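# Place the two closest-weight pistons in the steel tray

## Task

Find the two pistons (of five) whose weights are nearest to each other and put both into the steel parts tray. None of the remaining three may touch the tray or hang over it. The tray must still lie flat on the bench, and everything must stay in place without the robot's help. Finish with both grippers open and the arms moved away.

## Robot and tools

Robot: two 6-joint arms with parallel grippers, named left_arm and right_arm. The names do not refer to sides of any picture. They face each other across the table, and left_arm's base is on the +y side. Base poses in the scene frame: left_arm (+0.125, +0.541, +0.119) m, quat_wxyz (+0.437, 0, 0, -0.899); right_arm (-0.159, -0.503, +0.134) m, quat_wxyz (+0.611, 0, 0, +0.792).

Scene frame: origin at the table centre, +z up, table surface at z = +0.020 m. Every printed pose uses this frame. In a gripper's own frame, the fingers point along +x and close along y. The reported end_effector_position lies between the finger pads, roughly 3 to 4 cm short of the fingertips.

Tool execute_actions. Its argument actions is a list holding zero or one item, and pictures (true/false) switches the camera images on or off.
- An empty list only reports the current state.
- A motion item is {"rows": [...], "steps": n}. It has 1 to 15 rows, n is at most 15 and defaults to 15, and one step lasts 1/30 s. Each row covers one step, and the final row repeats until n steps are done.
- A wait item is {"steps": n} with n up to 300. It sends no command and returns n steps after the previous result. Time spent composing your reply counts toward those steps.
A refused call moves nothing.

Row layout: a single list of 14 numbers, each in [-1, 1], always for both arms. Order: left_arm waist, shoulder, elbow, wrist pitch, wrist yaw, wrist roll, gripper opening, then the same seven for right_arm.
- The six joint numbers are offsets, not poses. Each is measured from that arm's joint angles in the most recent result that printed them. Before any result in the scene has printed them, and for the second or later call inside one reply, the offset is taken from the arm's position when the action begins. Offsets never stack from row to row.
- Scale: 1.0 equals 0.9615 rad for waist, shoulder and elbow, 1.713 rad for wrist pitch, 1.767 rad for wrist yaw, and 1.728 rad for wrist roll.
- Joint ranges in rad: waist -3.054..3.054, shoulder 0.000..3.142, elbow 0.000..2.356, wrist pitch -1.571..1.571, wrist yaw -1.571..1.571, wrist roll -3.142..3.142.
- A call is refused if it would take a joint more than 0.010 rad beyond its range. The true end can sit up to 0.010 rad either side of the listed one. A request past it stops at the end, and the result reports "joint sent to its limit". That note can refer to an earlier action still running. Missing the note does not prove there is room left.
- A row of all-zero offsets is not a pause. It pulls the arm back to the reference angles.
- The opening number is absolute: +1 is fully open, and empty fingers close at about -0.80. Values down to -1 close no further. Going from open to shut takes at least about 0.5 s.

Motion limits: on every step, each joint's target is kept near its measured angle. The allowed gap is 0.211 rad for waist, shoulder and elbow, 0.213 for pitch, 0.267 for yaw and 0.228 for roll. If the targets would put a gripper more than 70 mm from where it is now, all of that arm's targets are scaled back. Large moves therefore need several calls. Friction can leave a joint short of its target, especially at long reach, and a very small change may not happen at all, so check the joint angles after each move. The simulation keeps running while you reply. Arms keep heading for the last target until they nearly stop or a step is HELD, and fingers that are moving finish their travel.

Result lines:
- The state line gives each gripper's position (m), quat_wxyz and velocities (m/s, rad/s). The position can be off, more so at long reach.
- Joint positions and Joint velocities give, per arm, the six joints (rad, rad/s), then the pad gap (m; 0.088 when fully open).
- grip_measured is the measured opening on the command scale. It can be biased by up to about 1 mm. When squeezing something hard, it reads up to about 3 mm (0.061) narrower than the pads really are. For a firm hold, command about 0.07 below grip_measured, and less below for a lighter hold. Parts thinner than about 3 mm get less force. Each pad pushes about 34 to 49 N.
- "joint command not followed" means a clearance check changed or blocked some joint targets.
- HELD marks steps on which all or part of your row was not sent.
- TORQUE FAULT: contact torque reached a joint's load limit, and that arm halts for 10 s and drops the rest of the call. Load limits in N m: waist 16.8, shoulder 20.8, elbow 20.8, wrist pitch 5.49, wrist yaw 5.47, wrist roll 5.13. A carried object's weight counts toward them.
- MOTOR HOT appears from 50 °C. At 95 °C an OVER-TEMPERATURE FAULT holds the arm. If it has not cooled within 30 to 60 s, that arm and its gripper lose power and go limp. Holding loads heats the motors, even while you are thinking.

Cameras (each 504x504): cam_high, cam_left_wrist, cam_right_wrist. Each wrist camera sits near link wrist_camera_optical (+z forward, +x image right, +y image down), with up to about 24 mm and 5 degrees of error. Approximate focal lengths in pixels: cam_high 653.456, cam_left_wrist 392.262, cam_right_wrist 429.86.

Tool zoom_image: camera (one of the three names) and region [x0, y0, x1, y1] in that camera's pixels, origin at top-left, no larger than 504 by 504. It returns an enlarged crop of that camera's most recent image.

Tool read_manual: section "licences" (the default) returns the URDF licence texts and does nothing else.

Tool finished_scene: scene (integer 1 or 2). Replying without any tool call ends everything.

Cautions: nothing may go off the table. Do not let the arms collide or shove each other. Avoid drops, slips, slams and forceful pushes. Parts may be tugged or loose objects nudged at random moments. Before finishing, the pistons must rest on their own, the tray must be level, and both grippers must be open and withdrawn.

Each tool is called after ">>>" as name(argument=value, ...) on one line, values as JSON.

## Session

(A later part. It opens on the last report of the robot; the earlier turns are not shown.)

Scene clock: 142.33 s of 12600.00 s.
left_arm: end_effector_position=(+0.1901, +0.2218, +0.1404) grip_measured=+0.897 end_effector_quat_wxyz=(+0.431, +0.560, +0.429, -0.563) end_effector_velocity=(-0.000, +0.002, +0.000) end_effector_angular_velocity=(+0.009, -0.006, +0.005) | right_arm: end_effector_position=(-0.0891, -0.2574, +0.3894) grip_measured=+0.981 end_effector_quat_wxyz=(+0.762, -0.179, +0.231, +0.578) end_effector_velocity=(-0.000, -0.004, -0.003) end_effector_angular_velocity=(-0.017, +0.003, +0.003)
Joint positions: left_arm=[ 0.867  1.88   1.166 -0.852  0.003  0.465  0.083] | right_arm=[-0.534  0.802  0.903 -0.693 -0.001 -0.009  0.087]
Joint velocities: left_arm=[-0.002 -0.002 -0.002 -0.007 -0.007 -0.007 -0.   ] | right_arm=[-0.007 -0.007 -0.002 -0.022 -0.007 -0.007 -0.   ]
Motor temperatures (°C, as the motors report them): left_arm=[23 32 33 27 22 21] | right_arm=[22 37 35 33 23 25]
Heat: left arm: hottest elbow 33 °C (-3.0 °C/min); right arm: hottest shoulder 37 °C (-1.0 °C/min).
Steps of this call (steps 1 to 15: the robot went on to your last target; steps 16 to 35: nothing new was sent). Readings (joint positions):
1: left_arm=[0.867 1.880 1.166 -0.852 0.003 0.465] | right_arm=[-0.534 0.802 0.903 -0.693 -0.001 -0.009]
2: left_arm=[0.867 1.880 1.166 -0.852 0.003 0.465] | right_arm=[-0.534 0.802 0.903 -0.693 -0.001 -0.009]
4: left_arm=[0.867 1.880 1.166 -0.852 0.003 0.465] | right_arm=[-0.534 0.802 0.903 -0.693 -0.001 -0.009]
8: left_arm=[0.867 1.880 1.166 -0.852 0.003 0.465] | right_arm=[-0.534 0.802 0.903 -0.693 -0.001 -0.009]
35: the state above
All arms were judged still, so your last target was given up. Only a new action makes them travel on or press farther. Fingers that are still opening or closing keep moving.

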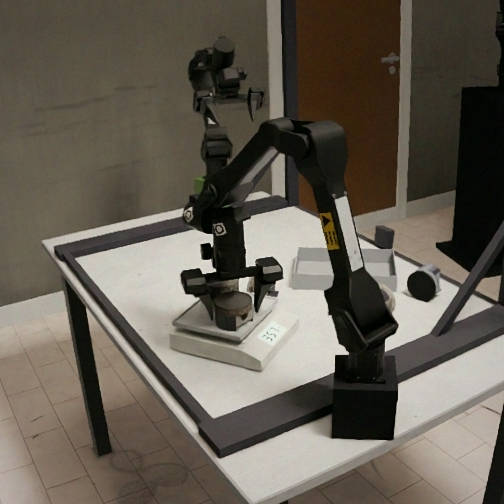

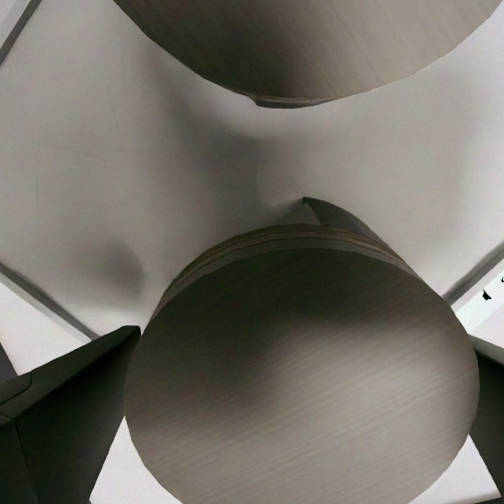

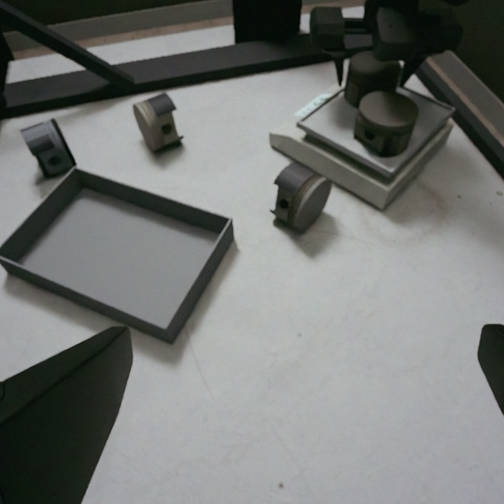

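>>> execute_actions(actions=[{"rows":[[0,0,0,0,0,-0.1,1,0.05,0,0,0,0,0,1],[0,0,0,0,0,-0.2,1,0.1,0,0,0,0,0,1],[0,0,0,0,0,-0.269,1,0.15,0,0,0,0,0,1],[0,-0.02,-0.02,0.01,0,-0.269,1,0.2,0,0,0,0,0,1],[0,-0.04,-0.05,0.03,0,-0.269,1,0.25,0,0,0,0,0,1],[0,-0.06,-0.08,0.05,0,-0.269,1,0.25,0,0,0,0,0,1],[0,-0.08,-0.11,0.07,0,-0.269,1,0.25,0,0,0,0,0,1],[0,-0.1,-0.14,0.09,0,-0.269,1,0.25,0,0,0,0,0,1],[0,-0.12,-0.17,0.11,0,-0.269,1,0.25,0,0,0,0,0,1],[0,-0.14,-0.2,0.13,0,-0.269,1,0.25,0,0,0,0,0,1],[0,-0.16,-0.23,0.15,0,-0.269,1,0.25,0,0,0,0,0,1],[0,-0.178,-0.262,0.176,0,-0.269,1,0.25,0,0,0,0,0,1]]}], pictures=false)

>>> execute_actions(actions=[{"steps":10}])

>>> zoom_image(camera="cam_high", region=[240,305,310,360])

Scene clock: 154.97 s of 12600.00 s.
left_arm: end_effector_position=(+0.1892, +0.2264, +0.1379) grip_measured=+0.984 end_effector_quat_wxyz=(+0.599, +0.400, +0.489, -0.492) end_effector_velocity=(+0.003, +0.005, -0.005) end_effector_angular_velocity=(-0.201, -0.053, +0.057) | right_arm: end_effector_position=(-0.1486, -0.2479, +0.3894) grip_measured=+0.981 end_effector_quat_wxyz=(+0.688, -0.205, +0.208, +0.664) end_effector_velocity=(-0.004, -0.001, -0.002) end_effector_angular_velocity=(-0.008, -0.026, +0.039)
Joint positions: left_arm=[ 0.867  1.729  0.941 -0.579  0.003  0.005  0.087] | right_arm=[-0.298  0.802  0.903 -0.693 -0.002 -0.009  0.087]
Joint velocities: left_arm=[ 0.002 -0.139 -0.232  0.3   -0.022 -0.051  0.   ] | right_arm=[ 0.012 -0.002 -0.002 -0.007 -0.007 -0.037  0.   ]
Motor temperatures (°C, as the motors report them): left_arm=[23 33 33 27 22 21] | right_arm=[22 37 35 33 23 25]
Heat: left arm: hottest shoulder 33 °C (-1.0 °C/min); right arm: hottest shoulder 37 °C (-1.0 °C/min).
Steps of this call (steps 1 to 90: nothing new was sent; then 9.13 s passed at rest; steps 91 to 105: all 15 steps of this action). Readings (joint positions):
91: left_arm=[0.867 1.880 1.166 -0.852 0.003 0.423] | right_arm=[-0.528 0.802 0.903 -0.693 0.001 -0.009]
92: left_arm=[0.867 1.880 1.166 -0.852 0.003 0.354] | right_arm=[-0.507 0.802 0.903 -0.693 0.002 -0.009]
94: left_arm=[0.867 1.880 1.165 -0.851 0.003 0.212] | right_arm=[-0.437 0.802 0.903 -0.693 0.002 -0.009]
98: left_arm=[0.867 1.837 1.098 -0.764 0.003 0.045] | right_arm=[-0.317 0.802 0.903 -0.693 -0.002 -0.009]
105: the state above

Scene clock: 155.30 s of 12600.00 s.
left_arm: end_effector_position=(+0.1893, +0.2258, +0.1372) grip_measured=+0.985 end_effector_quat_wxyz=(+0.604, +0.395, +0.484, -0.495) end_effector_velocity=(-0.000, +0.002, +0.001) end_effector_angular_velocity=(+0.004, -0.005, +0.006) | right_arm: end_effector_position=(-0.1489, -0.2479, +0.3894) grip_measured=+0.981 end_effector_quat_wxyz=(+0.688, -0.205, +0.208, +0.664) end_effector_velocity=(-0.000, -0.000, -0.001) end_effector_angular_velocity=(-0.007, -0.002, +0.008)
Joint positions: left_arm=[ 0.867  1.721  0.925 -0.554  0.003  0.003  0.087] | right_arm=[-0.296  0.802  0.903 -0.693 -0.002 -0.009  0.087]
Joint velocities: left_arm=[-0.002 -0.007 -0.002 -0.007 -0.007 -0.007 -0.   ] | right_arm=[-0.002  0.002  0.002 -0.007 -0.007 -0.007 -0.   ]
Motor temperatures (°C, as the motors report them): left_arm=[23 33 33 27 22 21] | right_arm=[22 37 35 33 23 25]
Heat: left arm: hottest shoulder 33 °C (-1.0 °C/min); right arm: hottest shoulder 37 °C (-1.0 °C/min).
Steps of this call (steps 1 to 10: the robot went on to your last target). Readings (joint positions):
1: left_arm=[0.867 1.726 0.935 -0.570 0.003 0.005] | right_arm=[-0.297 0.802 0.903 -0.693 -0.002 -0.009]
2: left_arm=[0.867 1.724 0.932 -0.564 0.003 0.004] | right_arm=[-0.297 0.802 0.903 -0.693 -0.002 -0.009]
4: left_arm=[0.867 1.723 0.928 -0.558 0.003 0.003] | right_arm=[-0.297 0.802 0.903 -0.693 -0.002 -0.009]
8: left_arm=[0.867 1.722 0.925 -0.554 0.003 0.003] | right_arm=[-0.296 0.802 0.903 -0.693 -0.002 -0.009]
10: the state above

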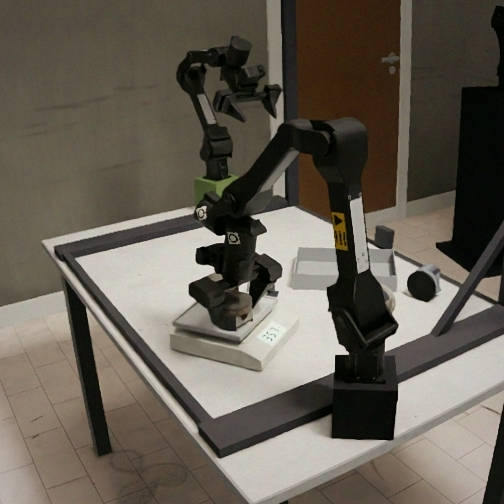

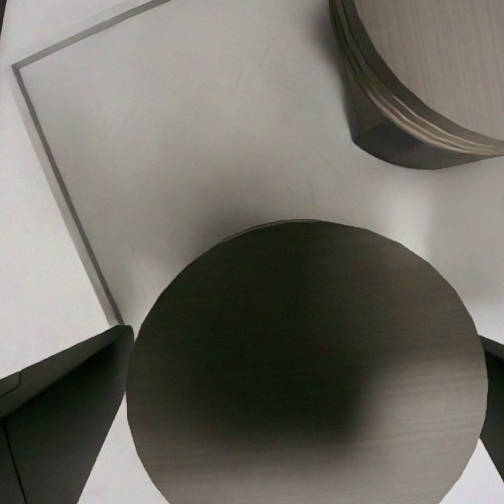

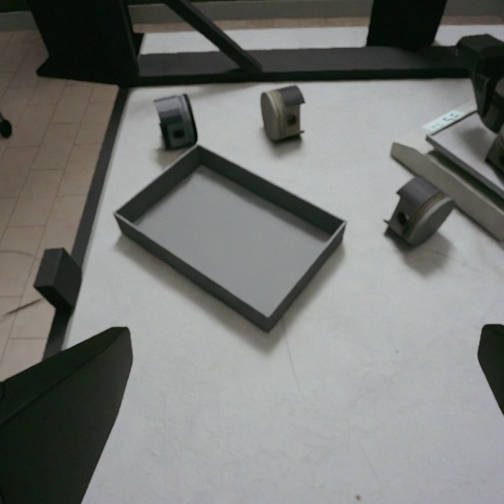

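Region (240, 305, 310, 360) of cam_high's 504x504 image, scaled by 7.200, with more detail than that image has; it fills the top 396 rows of this view, and the rest is white.

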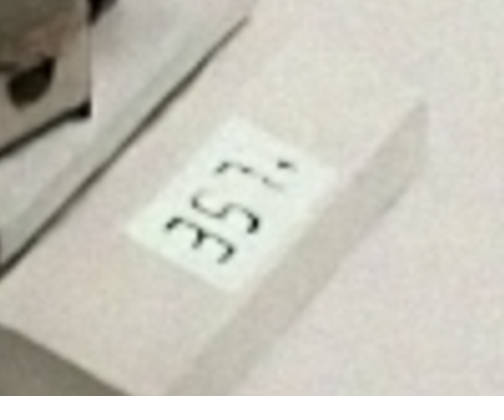

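>>> execute_actions(actions=[{"rows":[[-0.012,0,0,0,0,0,0.8,0,0,0,0,0,0,1],[-0.012,0,0,0,0,0,0.7,0,0,0,0,0,0,1],[-0.012,0,0,0,0,0,0.63,0,0,0,0,0,0,1],[-0.012,0,0,0,0,0,0.56,0,0,0,0,0,0,1],[-0.012,0,0,0,0,0,0.5,0,0,0,0,0,0,1]],"steps":12}], pictures=false)

>>> execute_actions(actions=[{"rows":[[0,-0.03,0.02,-0.025,0,0,0.5,0,0,0,0,0,0,1],[0,-0.06,0.045,-0.055,0,0,0.5,0,0,0,0,0,0,1],[0,-0.09,0.07,-0.085,0,0,0.5,0,0,0,0,0,0,1],[0,-0.12,0.1,-0.123,0,0,0.5,0,0,0,0,0,0,1],[0,-0.12,0.1,-0.123,0,0,0.5,0,0,0,0,0,0,1],[0,-0.12,0.1,-0.123,0,0,0.5,0,0,0,0,0,0,1],[0,-0.12,0.1,-0.123,0,0,0.5,0,0,0,0,0,0,1],[-0.04,-0.12,0.1,-0.123,0,0,0.5,0,0,0,0,0,0,1],[-0.09,-0.12,0.1,-0.123,0,0,0.5,0,0,0,0,0,0,1],[-0.15,-0.12,0.1,-0.123,0,0,0.5,0,0,0,0,0,0,1],[-0.94,-0.12,0.1,-0.123,0,0,0.5,0,0,0,0,0,0,1]]}], pictures=false)

>>> execute_actions(actions=[{"steps":22}], pictures=false)

Scene clock: 166.73 s of 12600.00 s.
left_arm: end_effector_position=(+0.1873, +0.2253, +0.1374) grip_measured=+0.609 end_effector_quat_wxyz=(+0.602, +0.397, +0.482, -0.497) end_effector_velocity=(+0.001, -0.003, +0.003) end_effector_angular_velocity=(-0.016, -0.009, +0.006) | right_arm: end_effector_position=(-0.1489, -0.2479, +0.3894) grip_measured=+0.981 end_effector_quat_wxyz=(+0.688, -0.205, +0.208, +0.664) end_effector_velocity=(+0.002, -0.003, -0.004) end_effector_angular_velocity=(-0.022, -0.009, -0.004)
Joint positions: left_arm=[ 0.86   1.721  0.925 -0.553  0.002  0.003  0.069] | right_arm=[-0.296  0.802  0.903 -0.693 -0.002 -0.009  0.087]
Joint velocities: left_arm=[-0.002 -0.007  0.002  0.007 -0.007 -0.007 -0.   ] | right_arm=[-0.002 -0.002 -0.002 -0.022  0.007 -0.007 -0.   ]
Motor temperatures (°C, as the motors report them): left_arm=[23 33 32 27 22 21] | right_arm=[22 37 35 33 23 25]
Heat: left arm: hottest shoulder 33 °C (+0.0 °C/min); right arm: hottest shoulder 37 °C (-1.0 °C/min).
Steps of this call (steps 1 to 30: the robot went on to your last target; steps 31 to 100: nothing new was sent; then 7.70 s passed at rest; steps 101 to 112: all 12 steps of this action). Readings (joint positions):
101: left_arm=[0.866 1.721 0.925 -0.553 0.003 0.003] | right_arm=[-0.296 0.802 0.903 -0.693 -0.002 -0.009]
102: left_arm=[0.865 1.721 0.925 -0.553 0.003 0.003] | right_arm=[-0.296 0.802 0.903 -0.693 -0.002 -0.009]
104: left_arm=[0.861 1.721 0.925 -0.553 0.003 0.003] | right_arm=[-0.296 0.802 0.903 -0.693 -0.002 -0.009]
108: left_arm=[0.860 1.721 0.925 -0.553 0.002 0.003] | right_arm=[-0.296 0.802 0.903 -0.693 -0.002 -0.009]
112: the state above

Scene clock: 167.23 s of 12600.00 s.
left_arm: end_effector_position=(+0.0819, +0.2304, +0.1843) grip_measured=+0.609 end_effector_quat_wxyz=(+0.511, +0.474, +0.412, -0.587) end_effector_velocity=(-0.609, +0.087, -0.000) end_effector_angular_velocity=(+0.006, -0.010, -1.971) | right_arm: end_effector_position=(-0.1489, -0.2479, +0.3894) grip_measured=+0.981 end_effector_quat_wxyz=(+0.688, -0.205, +0.208, +0.664) end_effector_velocity=(-0.001, -0.003, -0.002) end_effector_angular_velocity=(-0.018, -0.013, +0.016)
Joint positions: left_arm=[ 0.526  1.614  1.015 -0.759 -0.     0.002  0.069] | right_arm=[-0.296  0.802  0.903 -0.693 -0.002 -0.009  0.087]
Joint velocities: left_arm=[-1.966 -0.002 -0.002 -0.007 -0.007  0.007 -0.   ] | right_arm=[-0.002 -0.002  0.002 -0.022 -0.007 -0.022 -0.001]
Motor temperatures (°C, as the motors report them): left_arm=[23 33 33 27 22 21] | right_arm=[22 37 35 33 23 25]
Heat: left arm: hottest shoulder 33 °C (+0.0 °C/min); right arm: hottest shoulder 37 °C (-1.0 °C/min).
Steps of this call (steps 1 to 15: all 15 steps of this action). Readings (joint positions):
1: left_arm=[0.860 1.719 0.927 -0.559 0.002 0.003] | right_arm=[-0.296 0.802 0.903 -0.693 -0.002 -0.009]
2: left_arm=[0.860 1.714 0.934 -0.583 0.002 0.003] | right_arm=[-0.296 0.802 0.903 -0.693 -0.002 -0.009]
4: left_arm=[0.861 1.690 0.962 -0.656 -0.003 0.002] | right_arm=[-0.296 0.802 0.903 -0.693 -0.002 -0.009]
8: left_arm=[0.857 1.622 1.003 -0.739 -0.001 0.002] | right_arm=[-0.296 0.802 0.903 -0.693 -0.002 -0.009]
15: the state above

Scene clock: 167.97 s of 12600.00 s.
left_arm: end_effector_position=(-0.0791, +0.3039, +0.1843) grip_measured=+0.609 end_effector_quat_wxyz=(+0.323, +0.572, +0.263, -0.707) end_effector_velocity=(-0.002, +0.003, -0.001) end_effector_angular_velocity=(+0.004, +0.008, -0.002) | right_arm: end_effector_position=(-0.1489, -0.2479, +0.3894) grip_measured=+0.981 end_effector_quat_wxyz=(+0.688, -0.205, +0.208, +0.664) end_effector_velocity=(-0.001, -0.001, -0.002) end_effector_angular_velocity=(-0.007, -0.002, +0.008)
Joint positions: left_arm=[-0.045  1.614  1.016 -0.764  0.003  0.002  0.069] | right_arm=[-0.296  0.802  0.903 -0.693 -0.002 -0.009  0.087]
Joint velocities: left_arm=[-0.007 -0.002 -0.007  0.007  0.007 -0.007  0.   ] | right_arm=[-0.002 -0.002 -0.002 -0.007 -0.007 -0.007 -0.   ]
Motor temperatures (°C, as the motors report them): left_arm=[23 33 33 27 22 21] | right_arm=[22 37 35 33 23 25]
Heat: left arm: hottest shoulder 33 °C (+0.0 °C/min); right arm: hottest shoulder 37 °C (-1.0 °C/min).
Steps of this call (steps 1 to 22: the robot went on to your last target). Readings (joint positions):
1: left_arm=[0.461 1.614 1.016 -0.759 -0.000 0.002] | right_arm=[-0.296 0.802 0.903 -0.693 -0.002 -0.009]
2: left_arm=[0.396 1.614 1.016 -0.759 -0.000 0.002] | right_arm=[-0.296 0.802 0.903 -0.693 -0.002 -0.009]
4: left_arm=[0.267 1.614 1.016 -0.760 -0.000 0.002] | right_arm=[-0.296 0.802 0.903 -0.693 -0.002 -0.009]
8: left_arm=[0.023 1.614 1.016 -0.760 0.008 0.002] | right_arm=[-0.296 0.802 0.903 -0.693 -0.002 -0.009]
22: the state above

>>> execute_actions(actions=[{"rows":[[0,0.03,0.04,0,0,0,0.5,0,0,0,0,0,0,1],[0,0.07,0.09,-0.01,0,0,0.5,0,0,0,0,0,0,1],[0,0.11,0.15,-0.02,0,0,0.5,0,0,0,0,0,0,1],[0,0.15,0.21,-0.03,0,0,0.5,0,0,0,0,0,0,1],[0,0.19,0.27,-0.04,0,0,0.5,0,0,0,0,0,0,1],[0,0.23,0.33,-0.05,0,0,0.5,0,0,0,0,0,0,1],[0,0.27,0.39,-0.06,0,0,0.5,0,0,0,0,0,0,1],[0,0.31,0.45,-0.07,0,0,0.5,0,0,0,0,0,0,1],[0,0.35,0.51,-0.08,0,0,0.5,0,0,0,0,0,0,1],[0,0.39,0.57,-0.09,0,0,0.5,0,0,0,0,0,0,1],[0,0.43,0.62,-0.097,0,0,0.5,0,0,0,0,0,0,1],[0,0.46,0.64,-0.097,0,0,0.5,0,0,0,0,0,0,1]]}], pictures=false)

>>> execute_actions(actions=[{"steps":6}], pictures=false)

>>> execute_actions(actions=[{"rows":[[0,0.03,0.04,0,0,0,0.5,0,0,0,0,0,0,1],[0,0.07,0.09,-0.01,0,0,0.5,0,0,0,0,0,0,1],[0,0.11,0.15,-0.02,0,0,0.5,0,0,0,0,0,0,1],[0,0.15,0.21,-0.03,0,0,0.5,0,0,0,0,0,0,1],[0,0.19,0.27,-0.04,0,0,0.5,0,0,0,0,0,0,1],[0,0.23,0.33,-0.05,0,0,0.5,0,0,0,0,0,0,1],[0,0.27,0.39,-0.06,0,0,0.5,0,0,0,0,0,0,1],[0,0.31,0.45,-0.07,0,0,0.5,0,0,0,0,0,0,1],[0,0.35,0.51,-0.08,0,0,0.5,0,0,0,0,0,0,1],[0,0.39,0.57,-0.09,0,0,0.5,0,0,0,0,0,0,1],[0,0.43,0.62,-0.097,0,0,0.5,0,0,0,0,0,0,1],[0,0.46,0.65,-0.097,0,0,0.5,0,0,0,0,0,0,1]]}], pictures=false)

>>> execute_actions(actions=[{"steps":12}])

Scene clock: 178.83 s of 12600.00 s.
left_arm: end_effector_position=(-0.1580, +0.2121, +0.2024) grip_measured=+0.609 end_effector_quat_wxyz=(+0.326, +0.563, +0.259, -0.714) end_effector_velocity=(+0.006, +0.004, -0.078) end_effector_angular_velocity=(+0.271, -0.258, +0.010) | right_arm: end_effector_position=(-0.1489, -0.2479, +0.3894) grip_measured=+0.981 end_effector_quat_wxyz=(+0.688, -0.205, +0.208, +0.664) end_effector_velocity=(-0.003, +0.001, +0.001) end_effector_angular_velocity=(+0.007, -0.018, +0.036)
Joint positions: left_arm=[-0.045  2.022  1.601 -0.915  0.003  0.002  0.069] | right_arm=[-0.296  0.802  0.903 -0.693 -0.002 -0.009  0.087]
Joint velocities: left_arm=[-0.002  0.32   0.232 -0.286 -0.022 -0.007 -0.   ] | right_arm=[-0.002 -0.002 -0.002  0.007 -0.022 -0.037  0.   ]
Motor temperatures (°C, as the motors report them): left_arm=[23 34 33 27 22 21] | right_arm=[22 37 35 33 23 25]
Heat: left arm: hottest shoulder 34 °C (+2.0 °C/min); right arm: hottest shoulder 37 °C (-1.0 °C/min).
Steps of this call (steps 1 to 15: the robot went on to your last target; steps 16 to 90: nothing new was sent; then 7.37 s passed at rest; steps 91 to 105: all 15 steps of this action). Readings (joint positions):
91: left_arm=[-0.045 1.616 1.019 -0.765 0.003 0.002] | right_arm=[-0.296 0.802 0.903 -0.693 -0.002 -0.009]
92: left_arm=[-0.045 1.627 1.033 -0.775 0.003 0.002] | right_arm=[-0.296 0.802 0.903 -0.693 -0.002 -0.009]
94: left_arm=[-0.045 1.677 1.099 -0.796 0.003 0.002] | right_arm=[-0.296 0.802 0.903 -0.693 -0.002 -0.009]
98: left_arm=[-0.045 1.819 1.310 -0.846 0.003 0.002] | right_arm=[-0.296 0.802 0.903 -0.693 -0.002 -0.009]
105: the state above

Scene clock: 179.03 s of 12600.00 s.
left_arm: end_effector_position=(-0.1577, +0.2125, +0.1952) grip_measured=+0.609 end_effector_quat_wxyz=(+0.323, +0.572, +0.263, -0.707) end_effector_velocity=(-0.004, -0.005, +0.012) end_effector_angular_velocity=(-0.020, +0.010, +0.006) | right_arm: end_effector_position=(-0.1489, -0.2479, +0.3894) grip_measured=+0.981 end_effector_quat_wxyz=(+0.688, -0.205, +0.208, +0.664) end_effector_velocity=(-0.003, +0.001, +0.001) end_effector_angular_velocity=(+0.008, +0.006, +0.020)
Joint positions: left_arm=[-0.045  2.045  1.612 -0.928  0.003  0.002  0.069] | right_arm=[-0.296  0.802  0.903 -0.693 -0.002 -0.009  0.087]
Joint velocities: left_arm=[-0.002 -0.002  0.042 -0.022 -0.007 -0.007 -0.   ] | right_arm=[-0.002 -0.002 -0.002  0.007 -0.022 -0.007 -0.   ]
Motor temperatures (°C, as the motors report them): left_arm=[23 34 33 27 22 21] | right_arm=[22 37 35 33 23 25]
Heat: left arm: hottest shoulder 34 °C (+2.0 °C/min); right arm: hottest shoulder 37 °C (-1.0 °C/min).
Steps of this call (steps 1 to 6: the robot went on to your last target). Readings (joint positions):
1: left_arm=[-0.045 2.030 1.606 -0.923 0.003 0.002] | right_arm=[-0.296 0.802 0.903 -0.693 -0.002 -0.009]
2: left_arm=[-0.045 2.036 1.607 -0.927 0.003 0.002] | right_arm=[-0.296 0.802 0.903 -0.693 -0.002 -0.009]
4: left_arm=[-0.045 2.043 1.609 -0.928 0.003 0.002] | right_arm=[-0.296 0.802 0.903 -0.693 -0.002 -0.009]
6: the state above

Scene clock: 179.53 s of 12600.00 s.
left_arm: end_effector_position=(-0.2179, +0.1424, +0.1735) grip_measured=+0.609 end_effector_quat_wxyz=(+0.325, +0.564, +0.259, -0.713) end_effector_velocity=(+0.004, +0.008, -0.102) end_effector_angular_velocity=(+0.247, -0.196, +0.017) | right_arm: end_effector_position=(-0.1489, -0.2479, +0.3894) grip_measured=+0.981 end_effector_quat_wxyz=(+0.688, -0.205, +0.208, +0.664) end_effector_velocity=(+0.000, -0.001, -0.002) end_effector_angular_velocity=(-0.008, -0.010, +0.000)
Joint positions: left_arm=[-0.045  2.453  2.196 -1.083  0.003  0.002  0.069] | right_arm=[-0.296  0.802  0.903 -0.693 -0.002 -0.009  0.087]
Joint velocities: left_arm=[-0.002  0.349  0.291 -0.256  0.007 -0.022 -0.   ] | right_arm=[ 0.002 -0.002 -0.002 -0.007  0.007 -0.007 -0.   ]
Motor temperatures (°C, as the motors report them): left_arm=[23 34 33 27 22 21] | right_arm=[22 37 35 33 23 25]
Heat: left arm: hottest shoulder 34 °C (+2.0 °C/min); right arm: hottest shoulder 37 °C (-1.0 °C/min).
Steps of this call (steps 1 to 15: all 15 steps of this action). Readings (joint positions):
1: left_arm=[-0.045 2.047 1.616 -0.931 0.003 0.002] | right_arm=[-0.296 0.802 0.903 -0.693 -0.002 -0.009]
2: left_arm=[-0.045 2.057 1.632 -0.939 0.003 0.002] | right_arm=[-0.296 0.802 0.903 -0.693 -0.002 -0.009]
4: left_arm=[-0.045 2.102 1.702 -0.956 0.003 0.002] | right_arm=[-0.296 0.802 0.903 -0.693 -0.002 -0.009]
8: left_arm=[-0.045 2.243 1.910 -1.010 0.003 0.002] | right_arm=[-0.296 0.802 0.903 -0.693 -0.002 -0.009]
15: the state above

Scene clock: 179.93 s of 12600.00 s.
left_arm: end_effector_position=(-0.2198, +0.1402, +0.1701) grip_measured=+0.609 end_effector_quat_wxyz=(+0.325, +0.566, +0.260, -0.712) end_effector_velocity=(+0.003, +0.000, +0.000) end_effector_angular_velocity=(-0.007, -0.020, +0.010) | right_arm: end_effector_position=(-0.1489, -0.2479, +0.3894) grip_measured=+0.981 end_effector_quat_wxyz=(+0.688, -0.205, +0.208, +0.664) end_effector_velocity=(-0.003, -0.001, +0.000) end_effector_angular_velocity=(-0.002, +0.018, +0.012)
Joint positions: left_arm=[-0.045  2.475  2.224 -1.093  0.003  0.002  0.069] | right_arm=[-0.296  0.802  0.903 -0.693 -0.002 -0.009  0.087]
Joint velocities: left_arm=[-0.002 -0.002 -0.002 -0.007 -0.022 -0.007 -0.   ] | right_arm=[-0.002 -0.002  0.002 -0.007 -0.022  0.007 -0.   ]
Motor temperatures (°C, as the motors report them): left_arm=[23 34 33 27 22 21] | right_arm=[22 37 35 33 23 25]
Heat: left arm: hottest shoulder 34 °C (+2.0 °C/min); right arm: hottest shoulder 37 °C (-1.0 °C/min).
Steps of this call (steps 1 to 12: the robot went on to your last target). Readings (joint positions):
1: left_arm=[-0.045 2.462 2.203 -1.089 0.003 0.002] | right_arm=[-0.296 0.802 0.903 -0.693 -0.002 -0.009]
2: left_arm=[-0.045 2.468 2.206 -1.091 0.003 0.002] | right_arm=[-0.296 0.802 0.903 -0.693 -0.002 -0.009]
4: left_arm=[-0.045 2.474 2.212 -1.092 0.003 0.002] | right_arm=[-0.296 0.802 0.903 -0.693 -0.002 -0.009]
8: left_arm=[-0.045 2.475 2.221 -1.093 0.003 0.002] | right_arm=[-0.296 0.802 0.903 -0.693 -0.002 -0.009]
12: the state above

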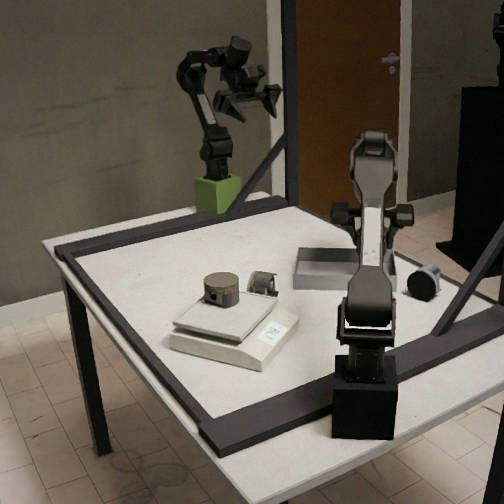

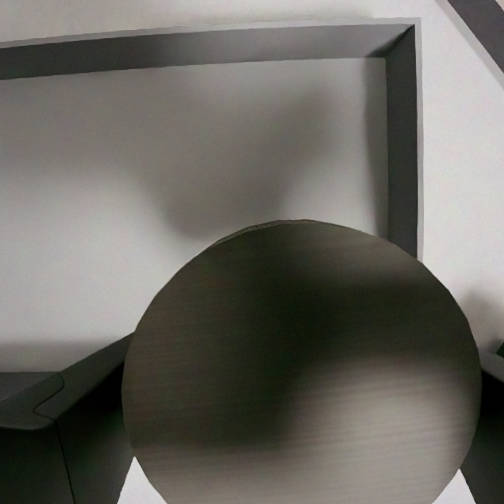

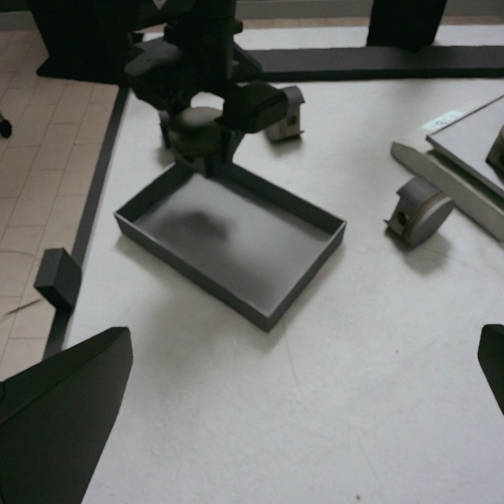

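>>> execute_actions(actions=[{"rows":[[0,0.02,0.02,0,0,0,0.5,0,0,0,0,0,0,1],[0,0.04,0.04,0,0,0,0.5,0,0,0,0,0,0,1],[0,0.06,0.06,0.005,0,0,0.5,0,0,0,0,0,0,1],[0,0.075,0.08,0.01,0,0,0.5,0,0,0,0,0,0,1],[0,0.09,0.08,0.015,0,0,0.5,0,0,0,0,0,0,1],[0,0.105,0.08,0.02,0,0,0.5,0,0,0,0,0,0,1],[0,0.12,0.08,0.025,0,0,0.5,0,0,0,0,0,0,1],[0,0.135,0.08,0.03,0,0,0.5,0,0,0,0,0,0,1]]}], pictures=false)

>>> execute_actions(actions=[{"steps":8}])

Scene clock: 185.03 s of 12600.00 s.
left_arm: end_effector_position=(-0.2297, +0.1287, +0.1279) grip_measured=+0.609 end_effector_quat_wxyz=(+0.323, +0.570, +0.262, -0.708) end_effector_velocity=(-0.006, +0.001, -0.006) end_effector_angular_velocity=(+0.000, +0.011, -0.002) | right_arm: end_effector_position=(-0.1489, -0.2479, +0.3894) grip_measured=+0.981 end_effector_quat_wxyz=(+0.688, -0.205, +0.208, +0.664) end_effector_velocity=(-0.003, -0.001, -0.002) end_effector_angular_velocity=(-0.008, -0.006, +0.028)
Joint positions: left_arm=[-0.045  2.599  2.29  -1.048  0.003  0.002  0.069] | right_arm=[-0.296  0.802  0.903 -0.693 -0.002 -0.009  0.087]
Joint velocities: left_arm=[-0.007  0.012 -0.002  0.022  0.007 -0.007 -0.   ] | right_arm=[-0.002 -0.002 -0.002 -0.007 -0.022 -0.022 -0.   ]
Motor temperatures (°C, as the motors report them): left_arm=[23 35 34 27 22 21] | right_arm=[22 37 36 33 23 25]
Heat: left arm: hottest shoulder 35 °C (+3.0 °C/min); right arm: hottest shoulder 37 °C (+0.0 °C/min).
Steps of this call (steps 1 to 30: the robot went on to your last target; steps 31 to 100: nothing new was sent; then 1.27 s passed at rest; steps 101 to 115: all 15 steps of this action). Readings (joint positions):
101: left_arm=[-0.045 2.475 2.225 -1.093 0.003 0.002] | right_arm=[-0.296 0.802 0.903 -0.693 -0.002 -0.009]
102: left_arm=[-0.045 2.480 2.230 -1.095 0.003 0.002] | right_arm=[-0.296 0.802 0.903 -0.693 -0.002 -0.009]
104: left_arm=[-0.045 2.498 2.256 -1.092 0.003 0.002] | right_arm=[-0.296 0.802 0.903 -0.693 -0.002 -0.009]
108: left_arm=[-0.045 2.547 2.288 -1.060 0.003 0.002] | right_arm=[-0.296 0.802 0.903 -0.693 -0.002 -0.009]
115: the state above

Scene clock: 185.30 s of 12600.00 s.
left_arm: end_effector_position=(-0.2307, +0.1275, +0.1288) grip_measured=+0.609 end_effector_quat_wxyz=(+0.324, +0.568, +0.261, -0.710) end_effector_velocity=(-0.001, +0.003, +0.003) end_effector_angular_velocity=(+0.008, +0.005, +0.003) | right_arm: end_effector_position=(-0.1489, -0.2479, +0.3894) grip_measured=+0.981 end_effector_quat_wxyz=(+0.688, -0.205, +0.208, +0.664) end_effector_velocity=(-0.001, -0.003, -0.004) end_effector_angular_velocity=(-0.022, +0.011, -0.000)
Joint positions: left_arm=[-0.045  2.599  2.292 -1.043  0.003  0.002  0.069] | right_arm=[-0.296  0.802  0.903 -0.693 -0.002 -0.009  0.087]
Joint velocities: left_arm=[-0.002 -0.007 -0.002 -0.007  0.007 -0.007 -0.   ] | right_arm=[-0.002 -0.002 -0.002 -0.022 -0.007  0.007 -0.   ]
Motor temperatures (°C, as the motors report them): left_arm=[23 35 34 27 22 21] | right_arm=[22 37 36 33 23 25]
Heat: left arm: hottest shoulder 35 °C (+3.0 °C/min); right arm: hottest shoulder 37 °C (+0.0 °C/min).
Steps of this call (steps 1 to 8: the robot went on to your last target). Readings (joint positions):
1: left_arm=[-0.045 2.599 2.290 -1.047 0.003 0.002] | right_arm=[-0.296 0.802 0.903 -0.693 -0.002 -0.009]
2: left_arm=[-0.045 2.599 2.290 -1.045 0.003 0.002] | right_arm=[-0.296 0.802 0.903 -0.693 -0.002 -0.009]
4: left_arm=[-0.045 2.599 2.291 -1.043 0.003 0.002] | right_arm=[-0.296 0.802 0.903 -0.693 -0.002 -0.009]
8: the state above

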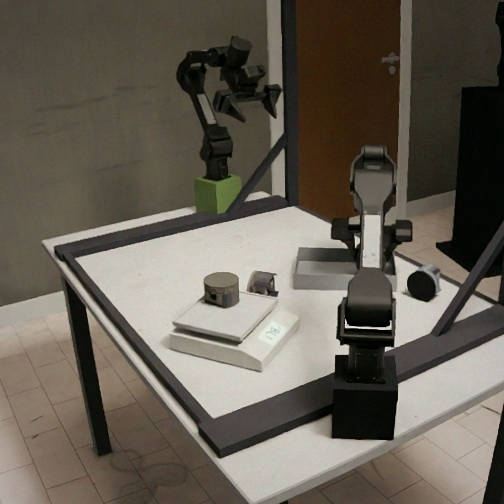

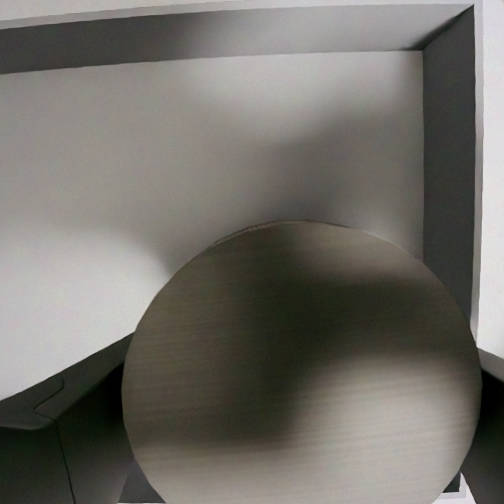

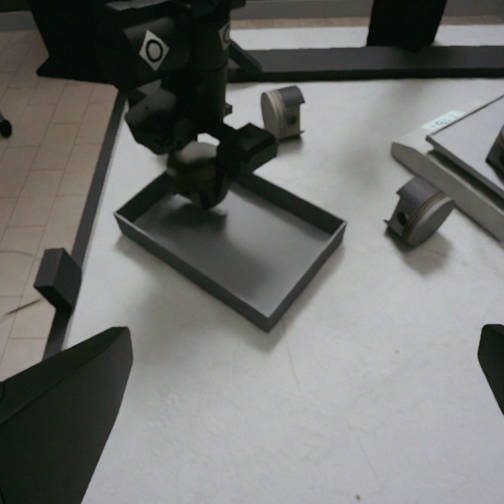

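Good. Contact expected ~0.085–0.09.

>>> execute_actions(actions=[{"rows":[[0,0.012,0,0.004,0,0,0.5,0,0,0,0,0,0,1],[0,0.022,0,0.009,0,0,0.5,0,0,0,0,0,0,1],[0,0.032,0,0.014,0,0,0.5,0,0,0,0,0,0,1],[0,0.042,0,0.02,0,0,0.5,0,0,0,0,0,0,1],[0,0.052,0,0.025,0,0,0.5,0,0,0,0,0,0,1],[0,0.06,0,0.03,0,0,0.5,0,0,0,0,0,0,1],[0,0.067,0,0.034,0,0,0.5,0,0,0,0,0,0,1],[0,0.073,0,0.038,0,0,0.5,0,0,0,0,0,0,1],[0,0.078,0,0.041,0,0,0.5,0,0,0,0,0,0,1],[0,0.083,0,0.043,0,0,0.5,0,0,0,0,0,0,1],[0,0.087,0,0.045,0,0,0.5,0,0,0,0,0,0,1],[0,0.091,0,0.047,0,0,0.5,0,0,0,0,0,0,1],[0,0.095,0,0.049,0,0,0.5,0,0,0,0,0,0,1],[0,0.099,0,0.051,0,0,0.5,0,0,0,0,0,0,1]]}], pictures=false)

>>> execute_actions(actions=[{"steps":10}], pictures=false)

Scene clock: 198.07 s of 12600.00 s.
left_arm: end_effector_position=(-0.2369, +0.1205, +0.0953) grip_measured=+0.610 end_effector_quat_wxyz=(+0.325, +0.564, +0.259, -0.713) end_effector_velocity=(-0.027, -0.034, +0.012) end_effector_angular_velocity=(-0.167, +0.117, +0.010) | right_arm: end_effector_position=(-0.1489, -0.2479, +0.3894) grip_measured=+0.981 end_effector_quat_wxyz=(+0.688, -0.205, +0.208, +0.664) end_effector_velocity=(+0.001, -0.001, +0.000) end_effector_angular_velocity=(-0.002, +0.010, -0.005)
Joint positions: left_arm=[-0.045  2.67   2.292 -0.962  0.002  0.002  0.069] | right_arm=[-0.296  0.802  0.903 -0.693 -0.002 -0.009  0.087]
Joint velocities: left_arm=[-0.002 -0.002  0.002  0.198 -0.022 -0.007 -0.   ] | right_arm=[-0.007 -0.002  0.002 -0.007 -0.007  0.007  0.   ]
Motor temperatures (°C, as the motors report them): left_arm=[23 39 35 27 22 21] | right_arm=[22 37 36 33 23 25]
Heat: left arm: hottest shoulder 39 °C (+6.1 °C/min); right arm: hottest shoulder 37 °C (+0.0 °C/min).
Steps of this call (steps 1 to 15: the robot went on to your last target; steps 16 to 90: nothing new was sent; then 9.27 s passed at rest; steps 91 to 105: all 15 steps of this action). Readings (joint positions):
91: left_arm=[-0.045 2.599 2.292 -1.043 0.003 0.002] | right_arm=[-0.296 0.802 0.903 -0.693 -0.002 -0.009]
92: left_arm=[-0.045 2.599 2.292 -1.041 0.003 0.002] | right_arm=[-0.296 0.802 0.903 -0.693 -0.002 -0.009]
94: left_arm=[-0.045 2.604 2.292 -1.027 0.003 0.002] | right_arm=[-0.296 0.802 0.903 -0.693 -0.002 -0.009]
98: left_arm=[-0.045 2.629 2.292 -0.996 0.003 0.002] | right_arm=[-0.296 0.802 0.903 -0.693 -0.002 -0.009]
105: the state above

Scene clock: 198.40 s of 12600.00 s.
left_arm: end_effector_position=(-0.2372, +0.1200, +0.0937) grip_measured=+0.610 end_effector_quat_wxyz=(+0.326, +0.564, +0.259, -0.713) end_effector_velocity=(+0.002, -0.002, -0.004) end_effector_angular_velocity=(-0.002, -0.006, +0.011) | right_arm: end_effector_position=(-0.1489, -0.2479, +0.3894) grip_measured=+0.981 end_effector_quat_wxyz=(+0.688, -0.205, +0.208, +0.664) end_effector_velocity=(-0.002, -0.001, -0.002) end_effector_angular_velocity=(-0.007, -0.002, +0.013)
Joint positions: left_arm=[-0.045  2.673  2.292 -0.957  0.002  0.002  0.069] | right_arm=[-0.296  0.802  0.903 -0.693 -0.002 -0.009  0.087]
Joint velocities: left_arm=[ 0.002  0.007 -0.002  0.007 -0.007 -0.007  0.   ] | right_arm=[ 0.002 -0.002 -0.002 -0.007 -0.007 -0.007  0.   ]
Motor temperatures (°C, as the motors report them): left_arm=[23 39 35 27 22 21] | right_arm=[22 37 36 33 23 25]
Heat: left arm: hottest shoulder 39 °C (+6.0 °C/min); right arm: hottest shoulder 37 °C (+0.0 °C/min).
Steps of this call (steps 1 to 10: the robot went on to your last target). Readings (joint positions):
1: left_arm=[-0.045 2.670 2.292 -0.958 0.002 0.002] | right_arm=[-0.296 0.802 0.903 -0.693 -0.002 -0.009]
2: left_arm=[-0.045 2.670 2.292 -0.958 0.002 0.002] | right_arm=[-0.296 0.802 0.903 -0.693 -0.002 -0.009]
4: left_arm=[-0.045 2.672 2.292 -0.958 0.002 0.002] | right_arm=[-0.296 0.802 0.903 -0.693 -0.002 -0.009]
8: left_arm=[-0.045 2.673 2.292 -0.958 0.002 0.002] | right_arm=[-0.296 0.802 0.903 -0.693 -0.002 -0.009]
10: the state above

>>> execute_actions(actions=[{"rows":[[0,0,0,0,0,0,0.62,0,0,0,0,0,0,1],[0,0,0,0,0,0,0.68,0,0,0,0,0,0,1],[0,0,0,0,0,0,0.75,0,0,0,0,0,0,1],[0,0,0,0,0,0,0.82,0,0,0,0,0,0,1]],"steps":12}])

Scene clock: 202.00 s of 12600.00 s.
left_arm: end_effector_position=(-0.2372, +0.1200, +0.0937) grip_measured=+0.812 end_effector_quat_wxyz=(+0.326, +0.564, +0.259, -0.713) end_effector_velocity=(+0.005, -0.000, +0.004) end_effector_angular_velocity=(-0.013, -0.034, +0.013) | right_arm: end_effector_position=(-0.1489, -0.2479, +0.3894) grip_measured=+0.981 end_effector_quat_wxyz=(+0.688, -0.205, +0.208, +0.664) end_effector_velocity=(+0.000, -0.001, +0.000) end_effector_angular_velocity=(-0.003, -0.010, +0.000)
Joint positions: left_arm=[-0.045  2.673  2.292 -0.957  0.002  0.002  0.079] | right_arm=[-0.296  0.802  0.903 -0.693 -0.002 -0.009  0.087]
Joint velocities: left_arm=[-0.002 -0.007  0.002 -0.022 -0.037 -0.007  0.003] | right_arm=[ 0.002 -0.002  0.002 -0.007  0.007 -0.007 -0.   ]
Motor temperatures (°C, as the motors report them): left_arm=[23 39 35 27 22 21] | right_arm=[22 37 36 33 23 25]
Heat: left arm: hottest shoulder 39 °C (+6.1 °C/min); right arm: hottest shoulder 37 °C (+0.0 °C/min).
Steps of this call (steps 1 to 15: the robot went on to your last target; steps 16 to 90: nothing new was sent; then 0.20 s passed at rest; steps 91 to 102: all 12 steps of this action). Readings (joint positions):
91: left_arm=[-0.045 2.673 2.292 -0.957 0.002 0.002] | right_arm=[-0.296 0.802 0.903 -0.693 -0.002 -0.009]
92: left_arm=[-0.045 2.673 2.292 -0.957 0.002 0.002] | right_arm=[-0.296 0.802 0.903 -0.693 -0.002 -0.009]
94: left_arm=[-0.045 2.673 2.292 -0.957 0.002 0.002] | right_arm=[-0.296 0.802 0.903 -0.693 -0.002 -0.009]
98: left_arm=[-0.045 2.673 2.292 -0.957 0.002 0.002] | right_arm=[-0.296 0.802 0.903 -0.693 -0.002 -0.009]
102: the state above

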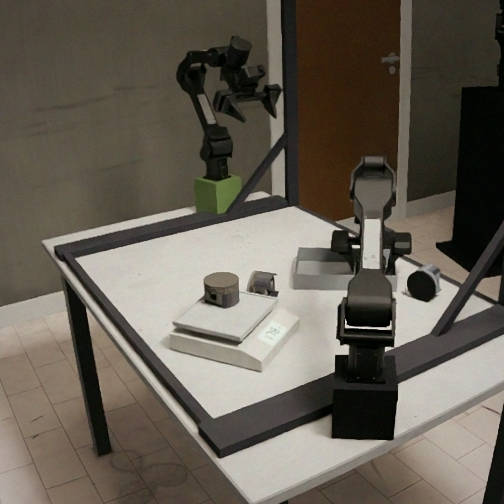

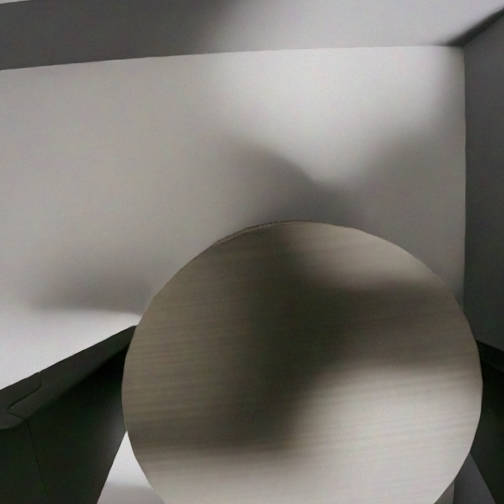

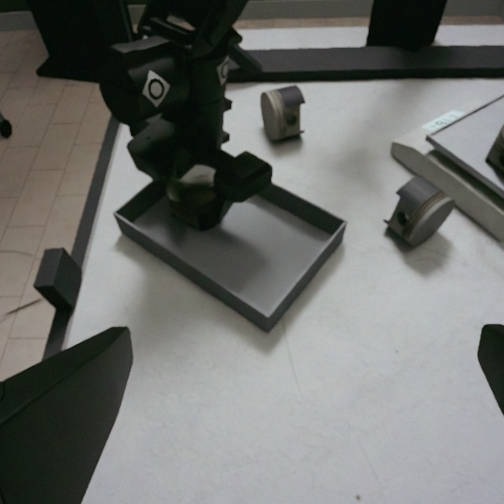

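>>> execute_actions(actions=[{"rows":[[0,-0.03,0,-0.01,0,0,0.82,0,0,0,0,0,0,1],[0,-0.06,0,-0.025,0,0,0.82,0,0,0,0,0,0,1],[0,-0.09,0,-0.04,0,0,0.82,0,0,0,0,0,0,1],[0,-0.12,0,-0.055,0,0,0.82,0,0,0,0,0,0,1],[0,-0.15,0,-0.07,0,0,0.82,0,0,0,0,0,0,1],[0,-0.18,0,-0.08,0,0,0.82,0,0,0,0,0,0,1],[0,-0.22,-0.02,-0.08,0,0,0.82,0,0,0,0,0,0,1],[0,-0.26,-0.05,-0.08,0,0,1,0,0,0,0,0,0,1],[0,-0.31,-0.1,-0.08,0,0,1,0,0,0,0,0,0,1],[0,-0.36,-0.16,-0.07,0,0,1,0,0,0,0,0,0,1],[0,-0.42,-0.23,-0.06,0,0,1,0,0,0,0,0,0,1],[0,-0.48,-0.3,-0.05,0,0,1,0,0,0,0,0,0,1],[0.05,-0.54,-0.37,-0.04,0,0,1,0,0,0,0,0,0,1],[0.1,-0.6,-0.45,-0.03,0,0,1,0,0,0,0,0,0,1],[0.843,-0.785,-0.84,0.035,0,0,1,0,0,0,0,0,0,1]]}], pictures=false)

>>> execute_actions(actions=[{"steps":35}])

Scene clock: 211.07 s of 12600.00 s.
left_arm: end_effector_position=(-0.1894, +0.1564, +0.2485) grip_measured=+0.977 end_effector_quat_wxyz=(+0.348, +0.515, +0.247, -0.743) end_effector_velocity=(+0.334, -0.099, +0.301) end_effector_angular_velocity=(-0.517, +0.521, +0.650) | right_arm: end_effector_position=(-0.1489, -0.2479, +0.3894) grip_measured=+0.981 end_effector_quat_wxyz=(+0.688, -0.205, +0.208, +0.664) end_effector_velocity=(-0.002, -0.001, -0.002) end_effector_angular_velocity=(-0.007, -0.002, +0.013)
Joint positions: left_arm=[-0.018  2.172  1.984 -1.028  0.009  0.002  0.087] | right_arm=[-0.296  0.802  0.903 -0.693 -0.002 -0.009  0.087]
Joint velocities: left_arm=[ 0.672 -1.292 -1.082  0.52   0.081 -0.007  0.005] | right_arm=[ 0.002 -0.002 -0.002 -0.007 -0.007 -0.007 -0.   ]
Motor temperatures (°C, as the motors report them): left_arm=[23 42 35 27 22 21] | right_arm=[22 37 36 33 23 25]
Heat: left arm: hottest shoulder 42 °C (+9.0 °C/min); right arm: hottest shoulder 37 °C (+0.0 °C/min).
Steps of this call (steps 1 to 15: the robot went on to your last target; steps 16 to 90: nothing new was sent; then 5.57 s passed at rest; steps 91 to 105: all 15 steps of this action). Readings (joint positions):
91: left_arm=[-0.045 2.672 2.292 -0.958 0.002 0.002] | right_arm=[-0.296 0.802 0.903 -0.693 -0.002 -0.009]
92: left_arm=[-0.045 2.667 2.292 -0.967 0.002 0.002] | right_arm=[-0.296 0.802 0.903 -0.693 -0.002 -0.009]
94: left_arm=[-0.045 2.647 2.292 -1.009 0.002 0.002] | right_arm=[-0.296 0.802 0.903 -0.693 -0.002 -0.009]
98: left_arm=[-0.045 2.546 2.277 -1.071 0.002 0.002] | right_arm=[-0.296 0.802 0.903 -0.693 -0.002 -0.009]
105: the state above

Scene clock: 212.23 s of 12600.00 s.
left_arm: end_effector_position=(+0.1662, +0.1313, +0.2078) grip_measured=+0.985 end_effector_quat_wxyz=(+0.582, +0.416, +0.459, -0.528) end_effector_velocity=(-0.001, -0.006, +0.005) end_effector_angular_velocity=(-0.031, -0.012, -0.013) | right_arm: end_effector_position=(-0.1489, -0.2479, +0.3894) grip_measured=+0.981 end_effector_quat_wxyz=(+0.688, -0.205, +0.208, +0.664) end_effector_velocity=(+0.002, -0.001, -0.002) end_effector_angular_velocity=(-0.007, +0.002, -0.013)
Joint positions: left_arm=[ 0.765  1.933  1.496 -0.899  0.001  0.002  0.087] | right_arm=[-0.296  0.802  0.903 -0.693 -0.002 -0.009  0.087]
Joint velocities: left_arm=[-0.007 -0.007  0.002  0.022 -0.007  0.007  0.   ] | right_arm=[-0.002 -0.002 -0.002 -0.007  0.007  0.007 -0.   ]
Motor temperatures (°C, as the motors report them): left_arm=[23 42 35 27 22 21] | right_arm=[22 37 36 33 23 25]
Heat: left arm: hottest shoulder 42 °C (+9.0 °C/min); right arm: hottest shoulder 37 °C (+0.0 °C/min).
Steps of this call (steps 1 to 35: the robot went on to your last target). Readings (joint positions):
1: left_arm=[0.009 2.131 1.948 -0.995 0.010 0.002] | right_arm=[-0.296 0.802 0.903 -0.693 -0.002 -0.009]
2: left_arm=[0.043 2.093 1.914 -0.965 0.010 0.002] | right_arm=[-0.296 0.802 0.903 -0.693 -0.002 -0.009]
4: left_arm=[0.125 2.027 1.841 -0.942 0.009 0.002] | right_arm=[-0.296 0.802 0.903 -0.693 -0.002 -0.009]
8: left_arm=[0.301 1.951 1.701 -0.912 0.004 0.002] | right_arm=[-0.296 0.802 0.903 -0.693 -0.002 -0.009]
35: the state above

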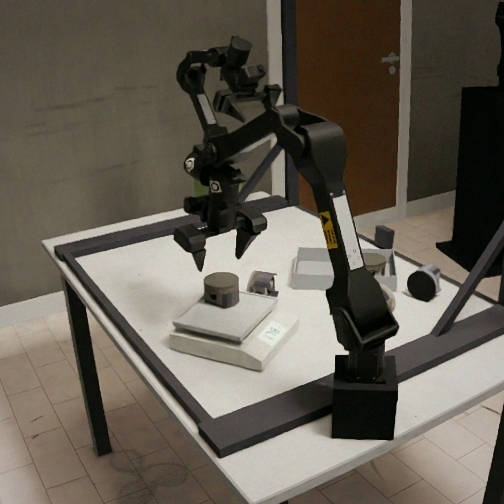

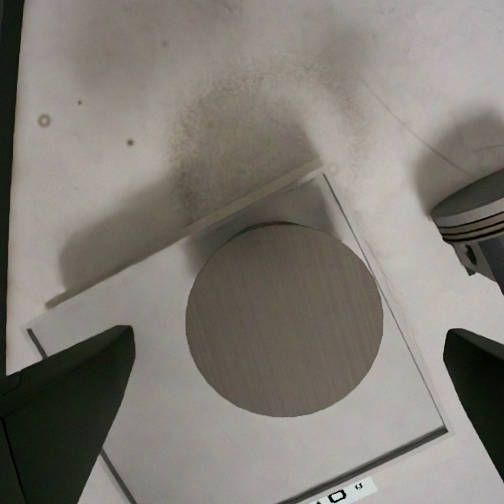

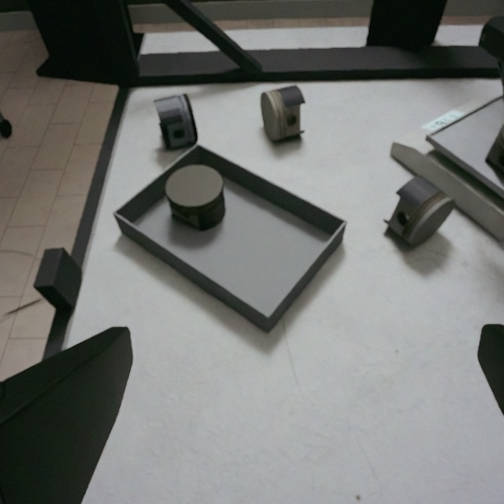

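>>> execute_actions(actions=[{"rows":[[0,0.012,-0.025,0.015,0,0,1,0,0,0,0,0,0,1],[0,0.022,-0.05,0.035,0,0,1,0,0,0,0,0,0,1],[0,0.032,-0.075,0.055,0,0,1,0,0,0,0,0,0,1],[0,0.042,-0.1,0.075,0,0,1,0,0,0,0,0,0,1],[0,0.052,-0.125,0.095,0,0,1,0,0,0,0,0,0,1],[0,0.062,-0.15,0.115,0,0,1,0,0,0,0,0,0,1],[0,0.072,-0.175,0.132,0,0,1,0,0,0,0,0,0,1],[0,0.082,-0.196,0.148,0,0,1,0,0,0,0,0,0,1]]}], pictures=false)

>>> execute_actions(actions=[{"rows":[[0,0,0,0,0,0,0.8,0,0,0,0,0,0,1],[0,0,0,0,0,0,0.7,0,0,0,0,0,0,1],[0,0,0,0,0,0,0.62,0,0,0,0,0,0,1],[0,0,0,0,0,0,0.55,0,0,0,0,0,0,1],[0,0,0,0,0,0,0.49,0,0,0,0,0,0,1]],"steps":12}])

Scene clock: 219.47 s of 12600.00 s.
left_arm: end_effector_position=(+0.1658, +0.1353, +0.1399) grip_measured=+0.985 end_effector_quat_wxyz=(+0.580, +0.417, +0.460, -0.526) end_effector_velocity=(+0.005, -0.029, +0.007) end_effector_angular_velocity=(-0.137, -0.034, +0.010) | right_arm: end_effector_position=(-0.1489, -0.2479, +0.3894) grip_measured=+0.981 end_effector_quat_wxyz=(+0.688, -0.205, +0.208, +0.664) end_effector_velocity=(-0.002, -0.001, -0.002) end_effector_angular_velocity=(-0.007, -0.002, +0.013)
Joint positions: left_arm=[ 0.765  2.004  1.315 -0.652  0.001  0.002  0.087] | right_arm=[-0.296  0.802  0.903 -0.693 -0.002 -0.009  0.087]
Joint velocities: left_arm=[-0.002 -0.002 -0.002  0.139 -0.022 -0.007 -0.   ] | right_arm=[ 0.002 -0.002 -0.002 -0.007 -0.007 -0.007 -0.   ]
Motor temperatures (°C, as the motors report them): left_arm=[23 43 34 27 22 21] | right_arm=[22 36 36 33 23 25]
Heat: left arm: hottest shoulder 43 °C (+10.0 °C/min); right arm: hottest shoulder 36 °C (-1.0 °C/min).
Steps of this call (steps 1 to 15: the robot went on to your last target; steps 16 to 90: nothing new was sent; then 3.73 s passed at rest; steps 91 to 105: all 15 steps of this action). Readings (joint positions):
91: left_arm=[0.765 1.933 1.493 -0.894 0.001 0.002] | right_arm=[-0.296 0.802 0.903 -0.693 -0.002 -0.009]
92: left_arm=[0.765 1.933 1.485 -0.878 0.001 0.002] | right_arm=[-0.296 0.802 0.903 -0.693 -0.002 -0.009]
94: left_arm=[0.765 1.934 1.458 -0.829 0.001 0.002] | right_arm=[-0.296 0.802 0.903 -0.693 -0.002 -0.009]
98: left_arm=[0.765 1.965 1.373 -0.710 0.001 0.002] | right_arm=[-0.296 0.802 0.903 -0.693 -0.002 -0.009]
105: the state above

Scene clock: 219.87 s of 12600.00 s.
left_arm: end_effector_position=(+0.1658, +0.1351, +0.1399) grip_measured=+0.560 end_effector_quat_wxyz=(+0.581, +0.417, +0.460, -0.527) end_effector_velocity=(+0.002, +0.001, +0.001) end_effector_angular_velocity=(+0.004, -0.019, +0.010) | right_arm: end_effector_position=(-0.1489, -0.2479, +0.3894) grip_measured=+0.981 end_effector_quat_wxyz=(+0.688, -0.205, +0.208, +0.664) end_effector_velocity=(-0.001, -0.002, -0.003) end_effector_angular_velocity=(-0.007, -0.002, +0.008)
Joint positions: left_arm=[ 0.765  2.004  1.315 -0.651  0.001  0.002  0.066] | right_arm=[-0.296  0.802  0.903 -0.693 -0.002 -0.009  0.087]
Joint velocities: left_arm=[-0.002 -0.002  0.002 -0.007 -0.022 -0.007 -0.   ] | right_arm=[-0.002 -0.007 -0.007 -0.007 -0.007 -0.007 -0.   ]
Motor temperatures (°C, as the motors report them): left_arm=[23 43 34 27 22 21] | right_arm=[22 36 36 33 23 25]
Heat: left arm: hottest shoulder 43 °C (+10.1 °C/min); right arm: hottest shoulder 36 °C (-1.0 °C/min).
Steps of this call (steps 1 to 12: all 12 steps of this action). Readings (joint positions):
1: left_arm=[0.765 2.004 1.315 -0.648 0.001 0.002] | right_arm=[-0.296 0.802 0.903 -0.693 -0.002 -0.009]
2: left_arm=[0.765 2.004 1.315 -0.648 0.001 0.002] | right_arm=[-0.296 0.802 0.903 -0.693 -0.002 -0.009]
4: left_arm=[0.765 2.004 1.315 -0.649 0.001 0.002] | right_arm=[-0.296 0.802 0.903 -0.693 -0.002 -0.009]
8: left_arm=[0.765 2.004 1.315 -0.651 0.001 0.002] | right_arm=[-0.296 0.802 0.903 -0.693 -0.002 -0.009]
12: the state above

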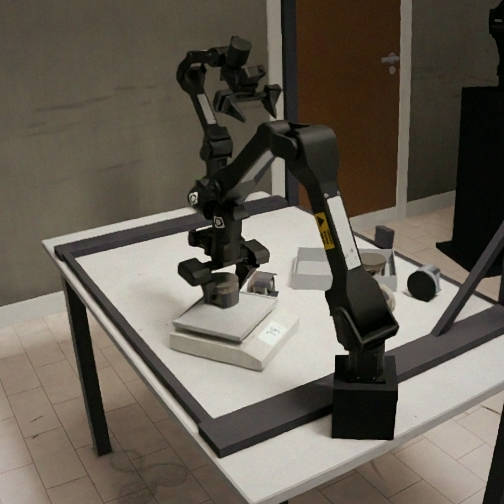

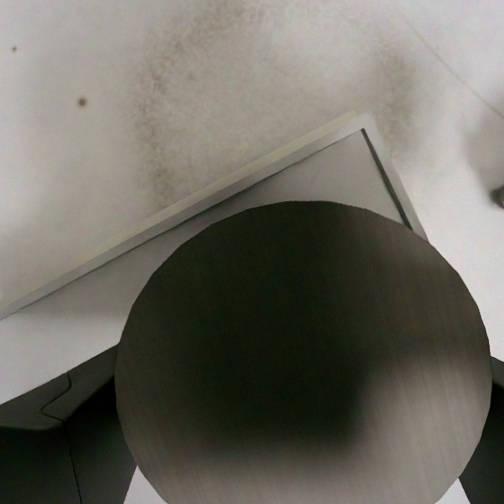

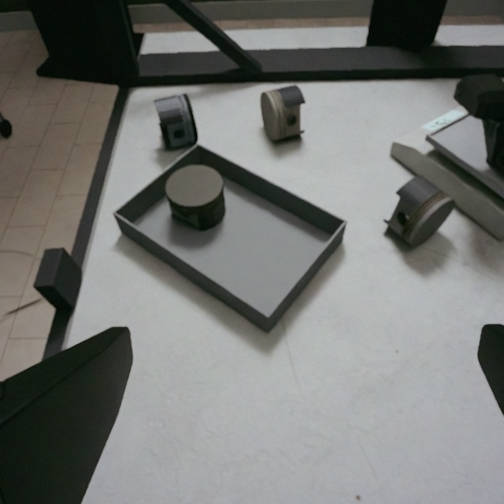

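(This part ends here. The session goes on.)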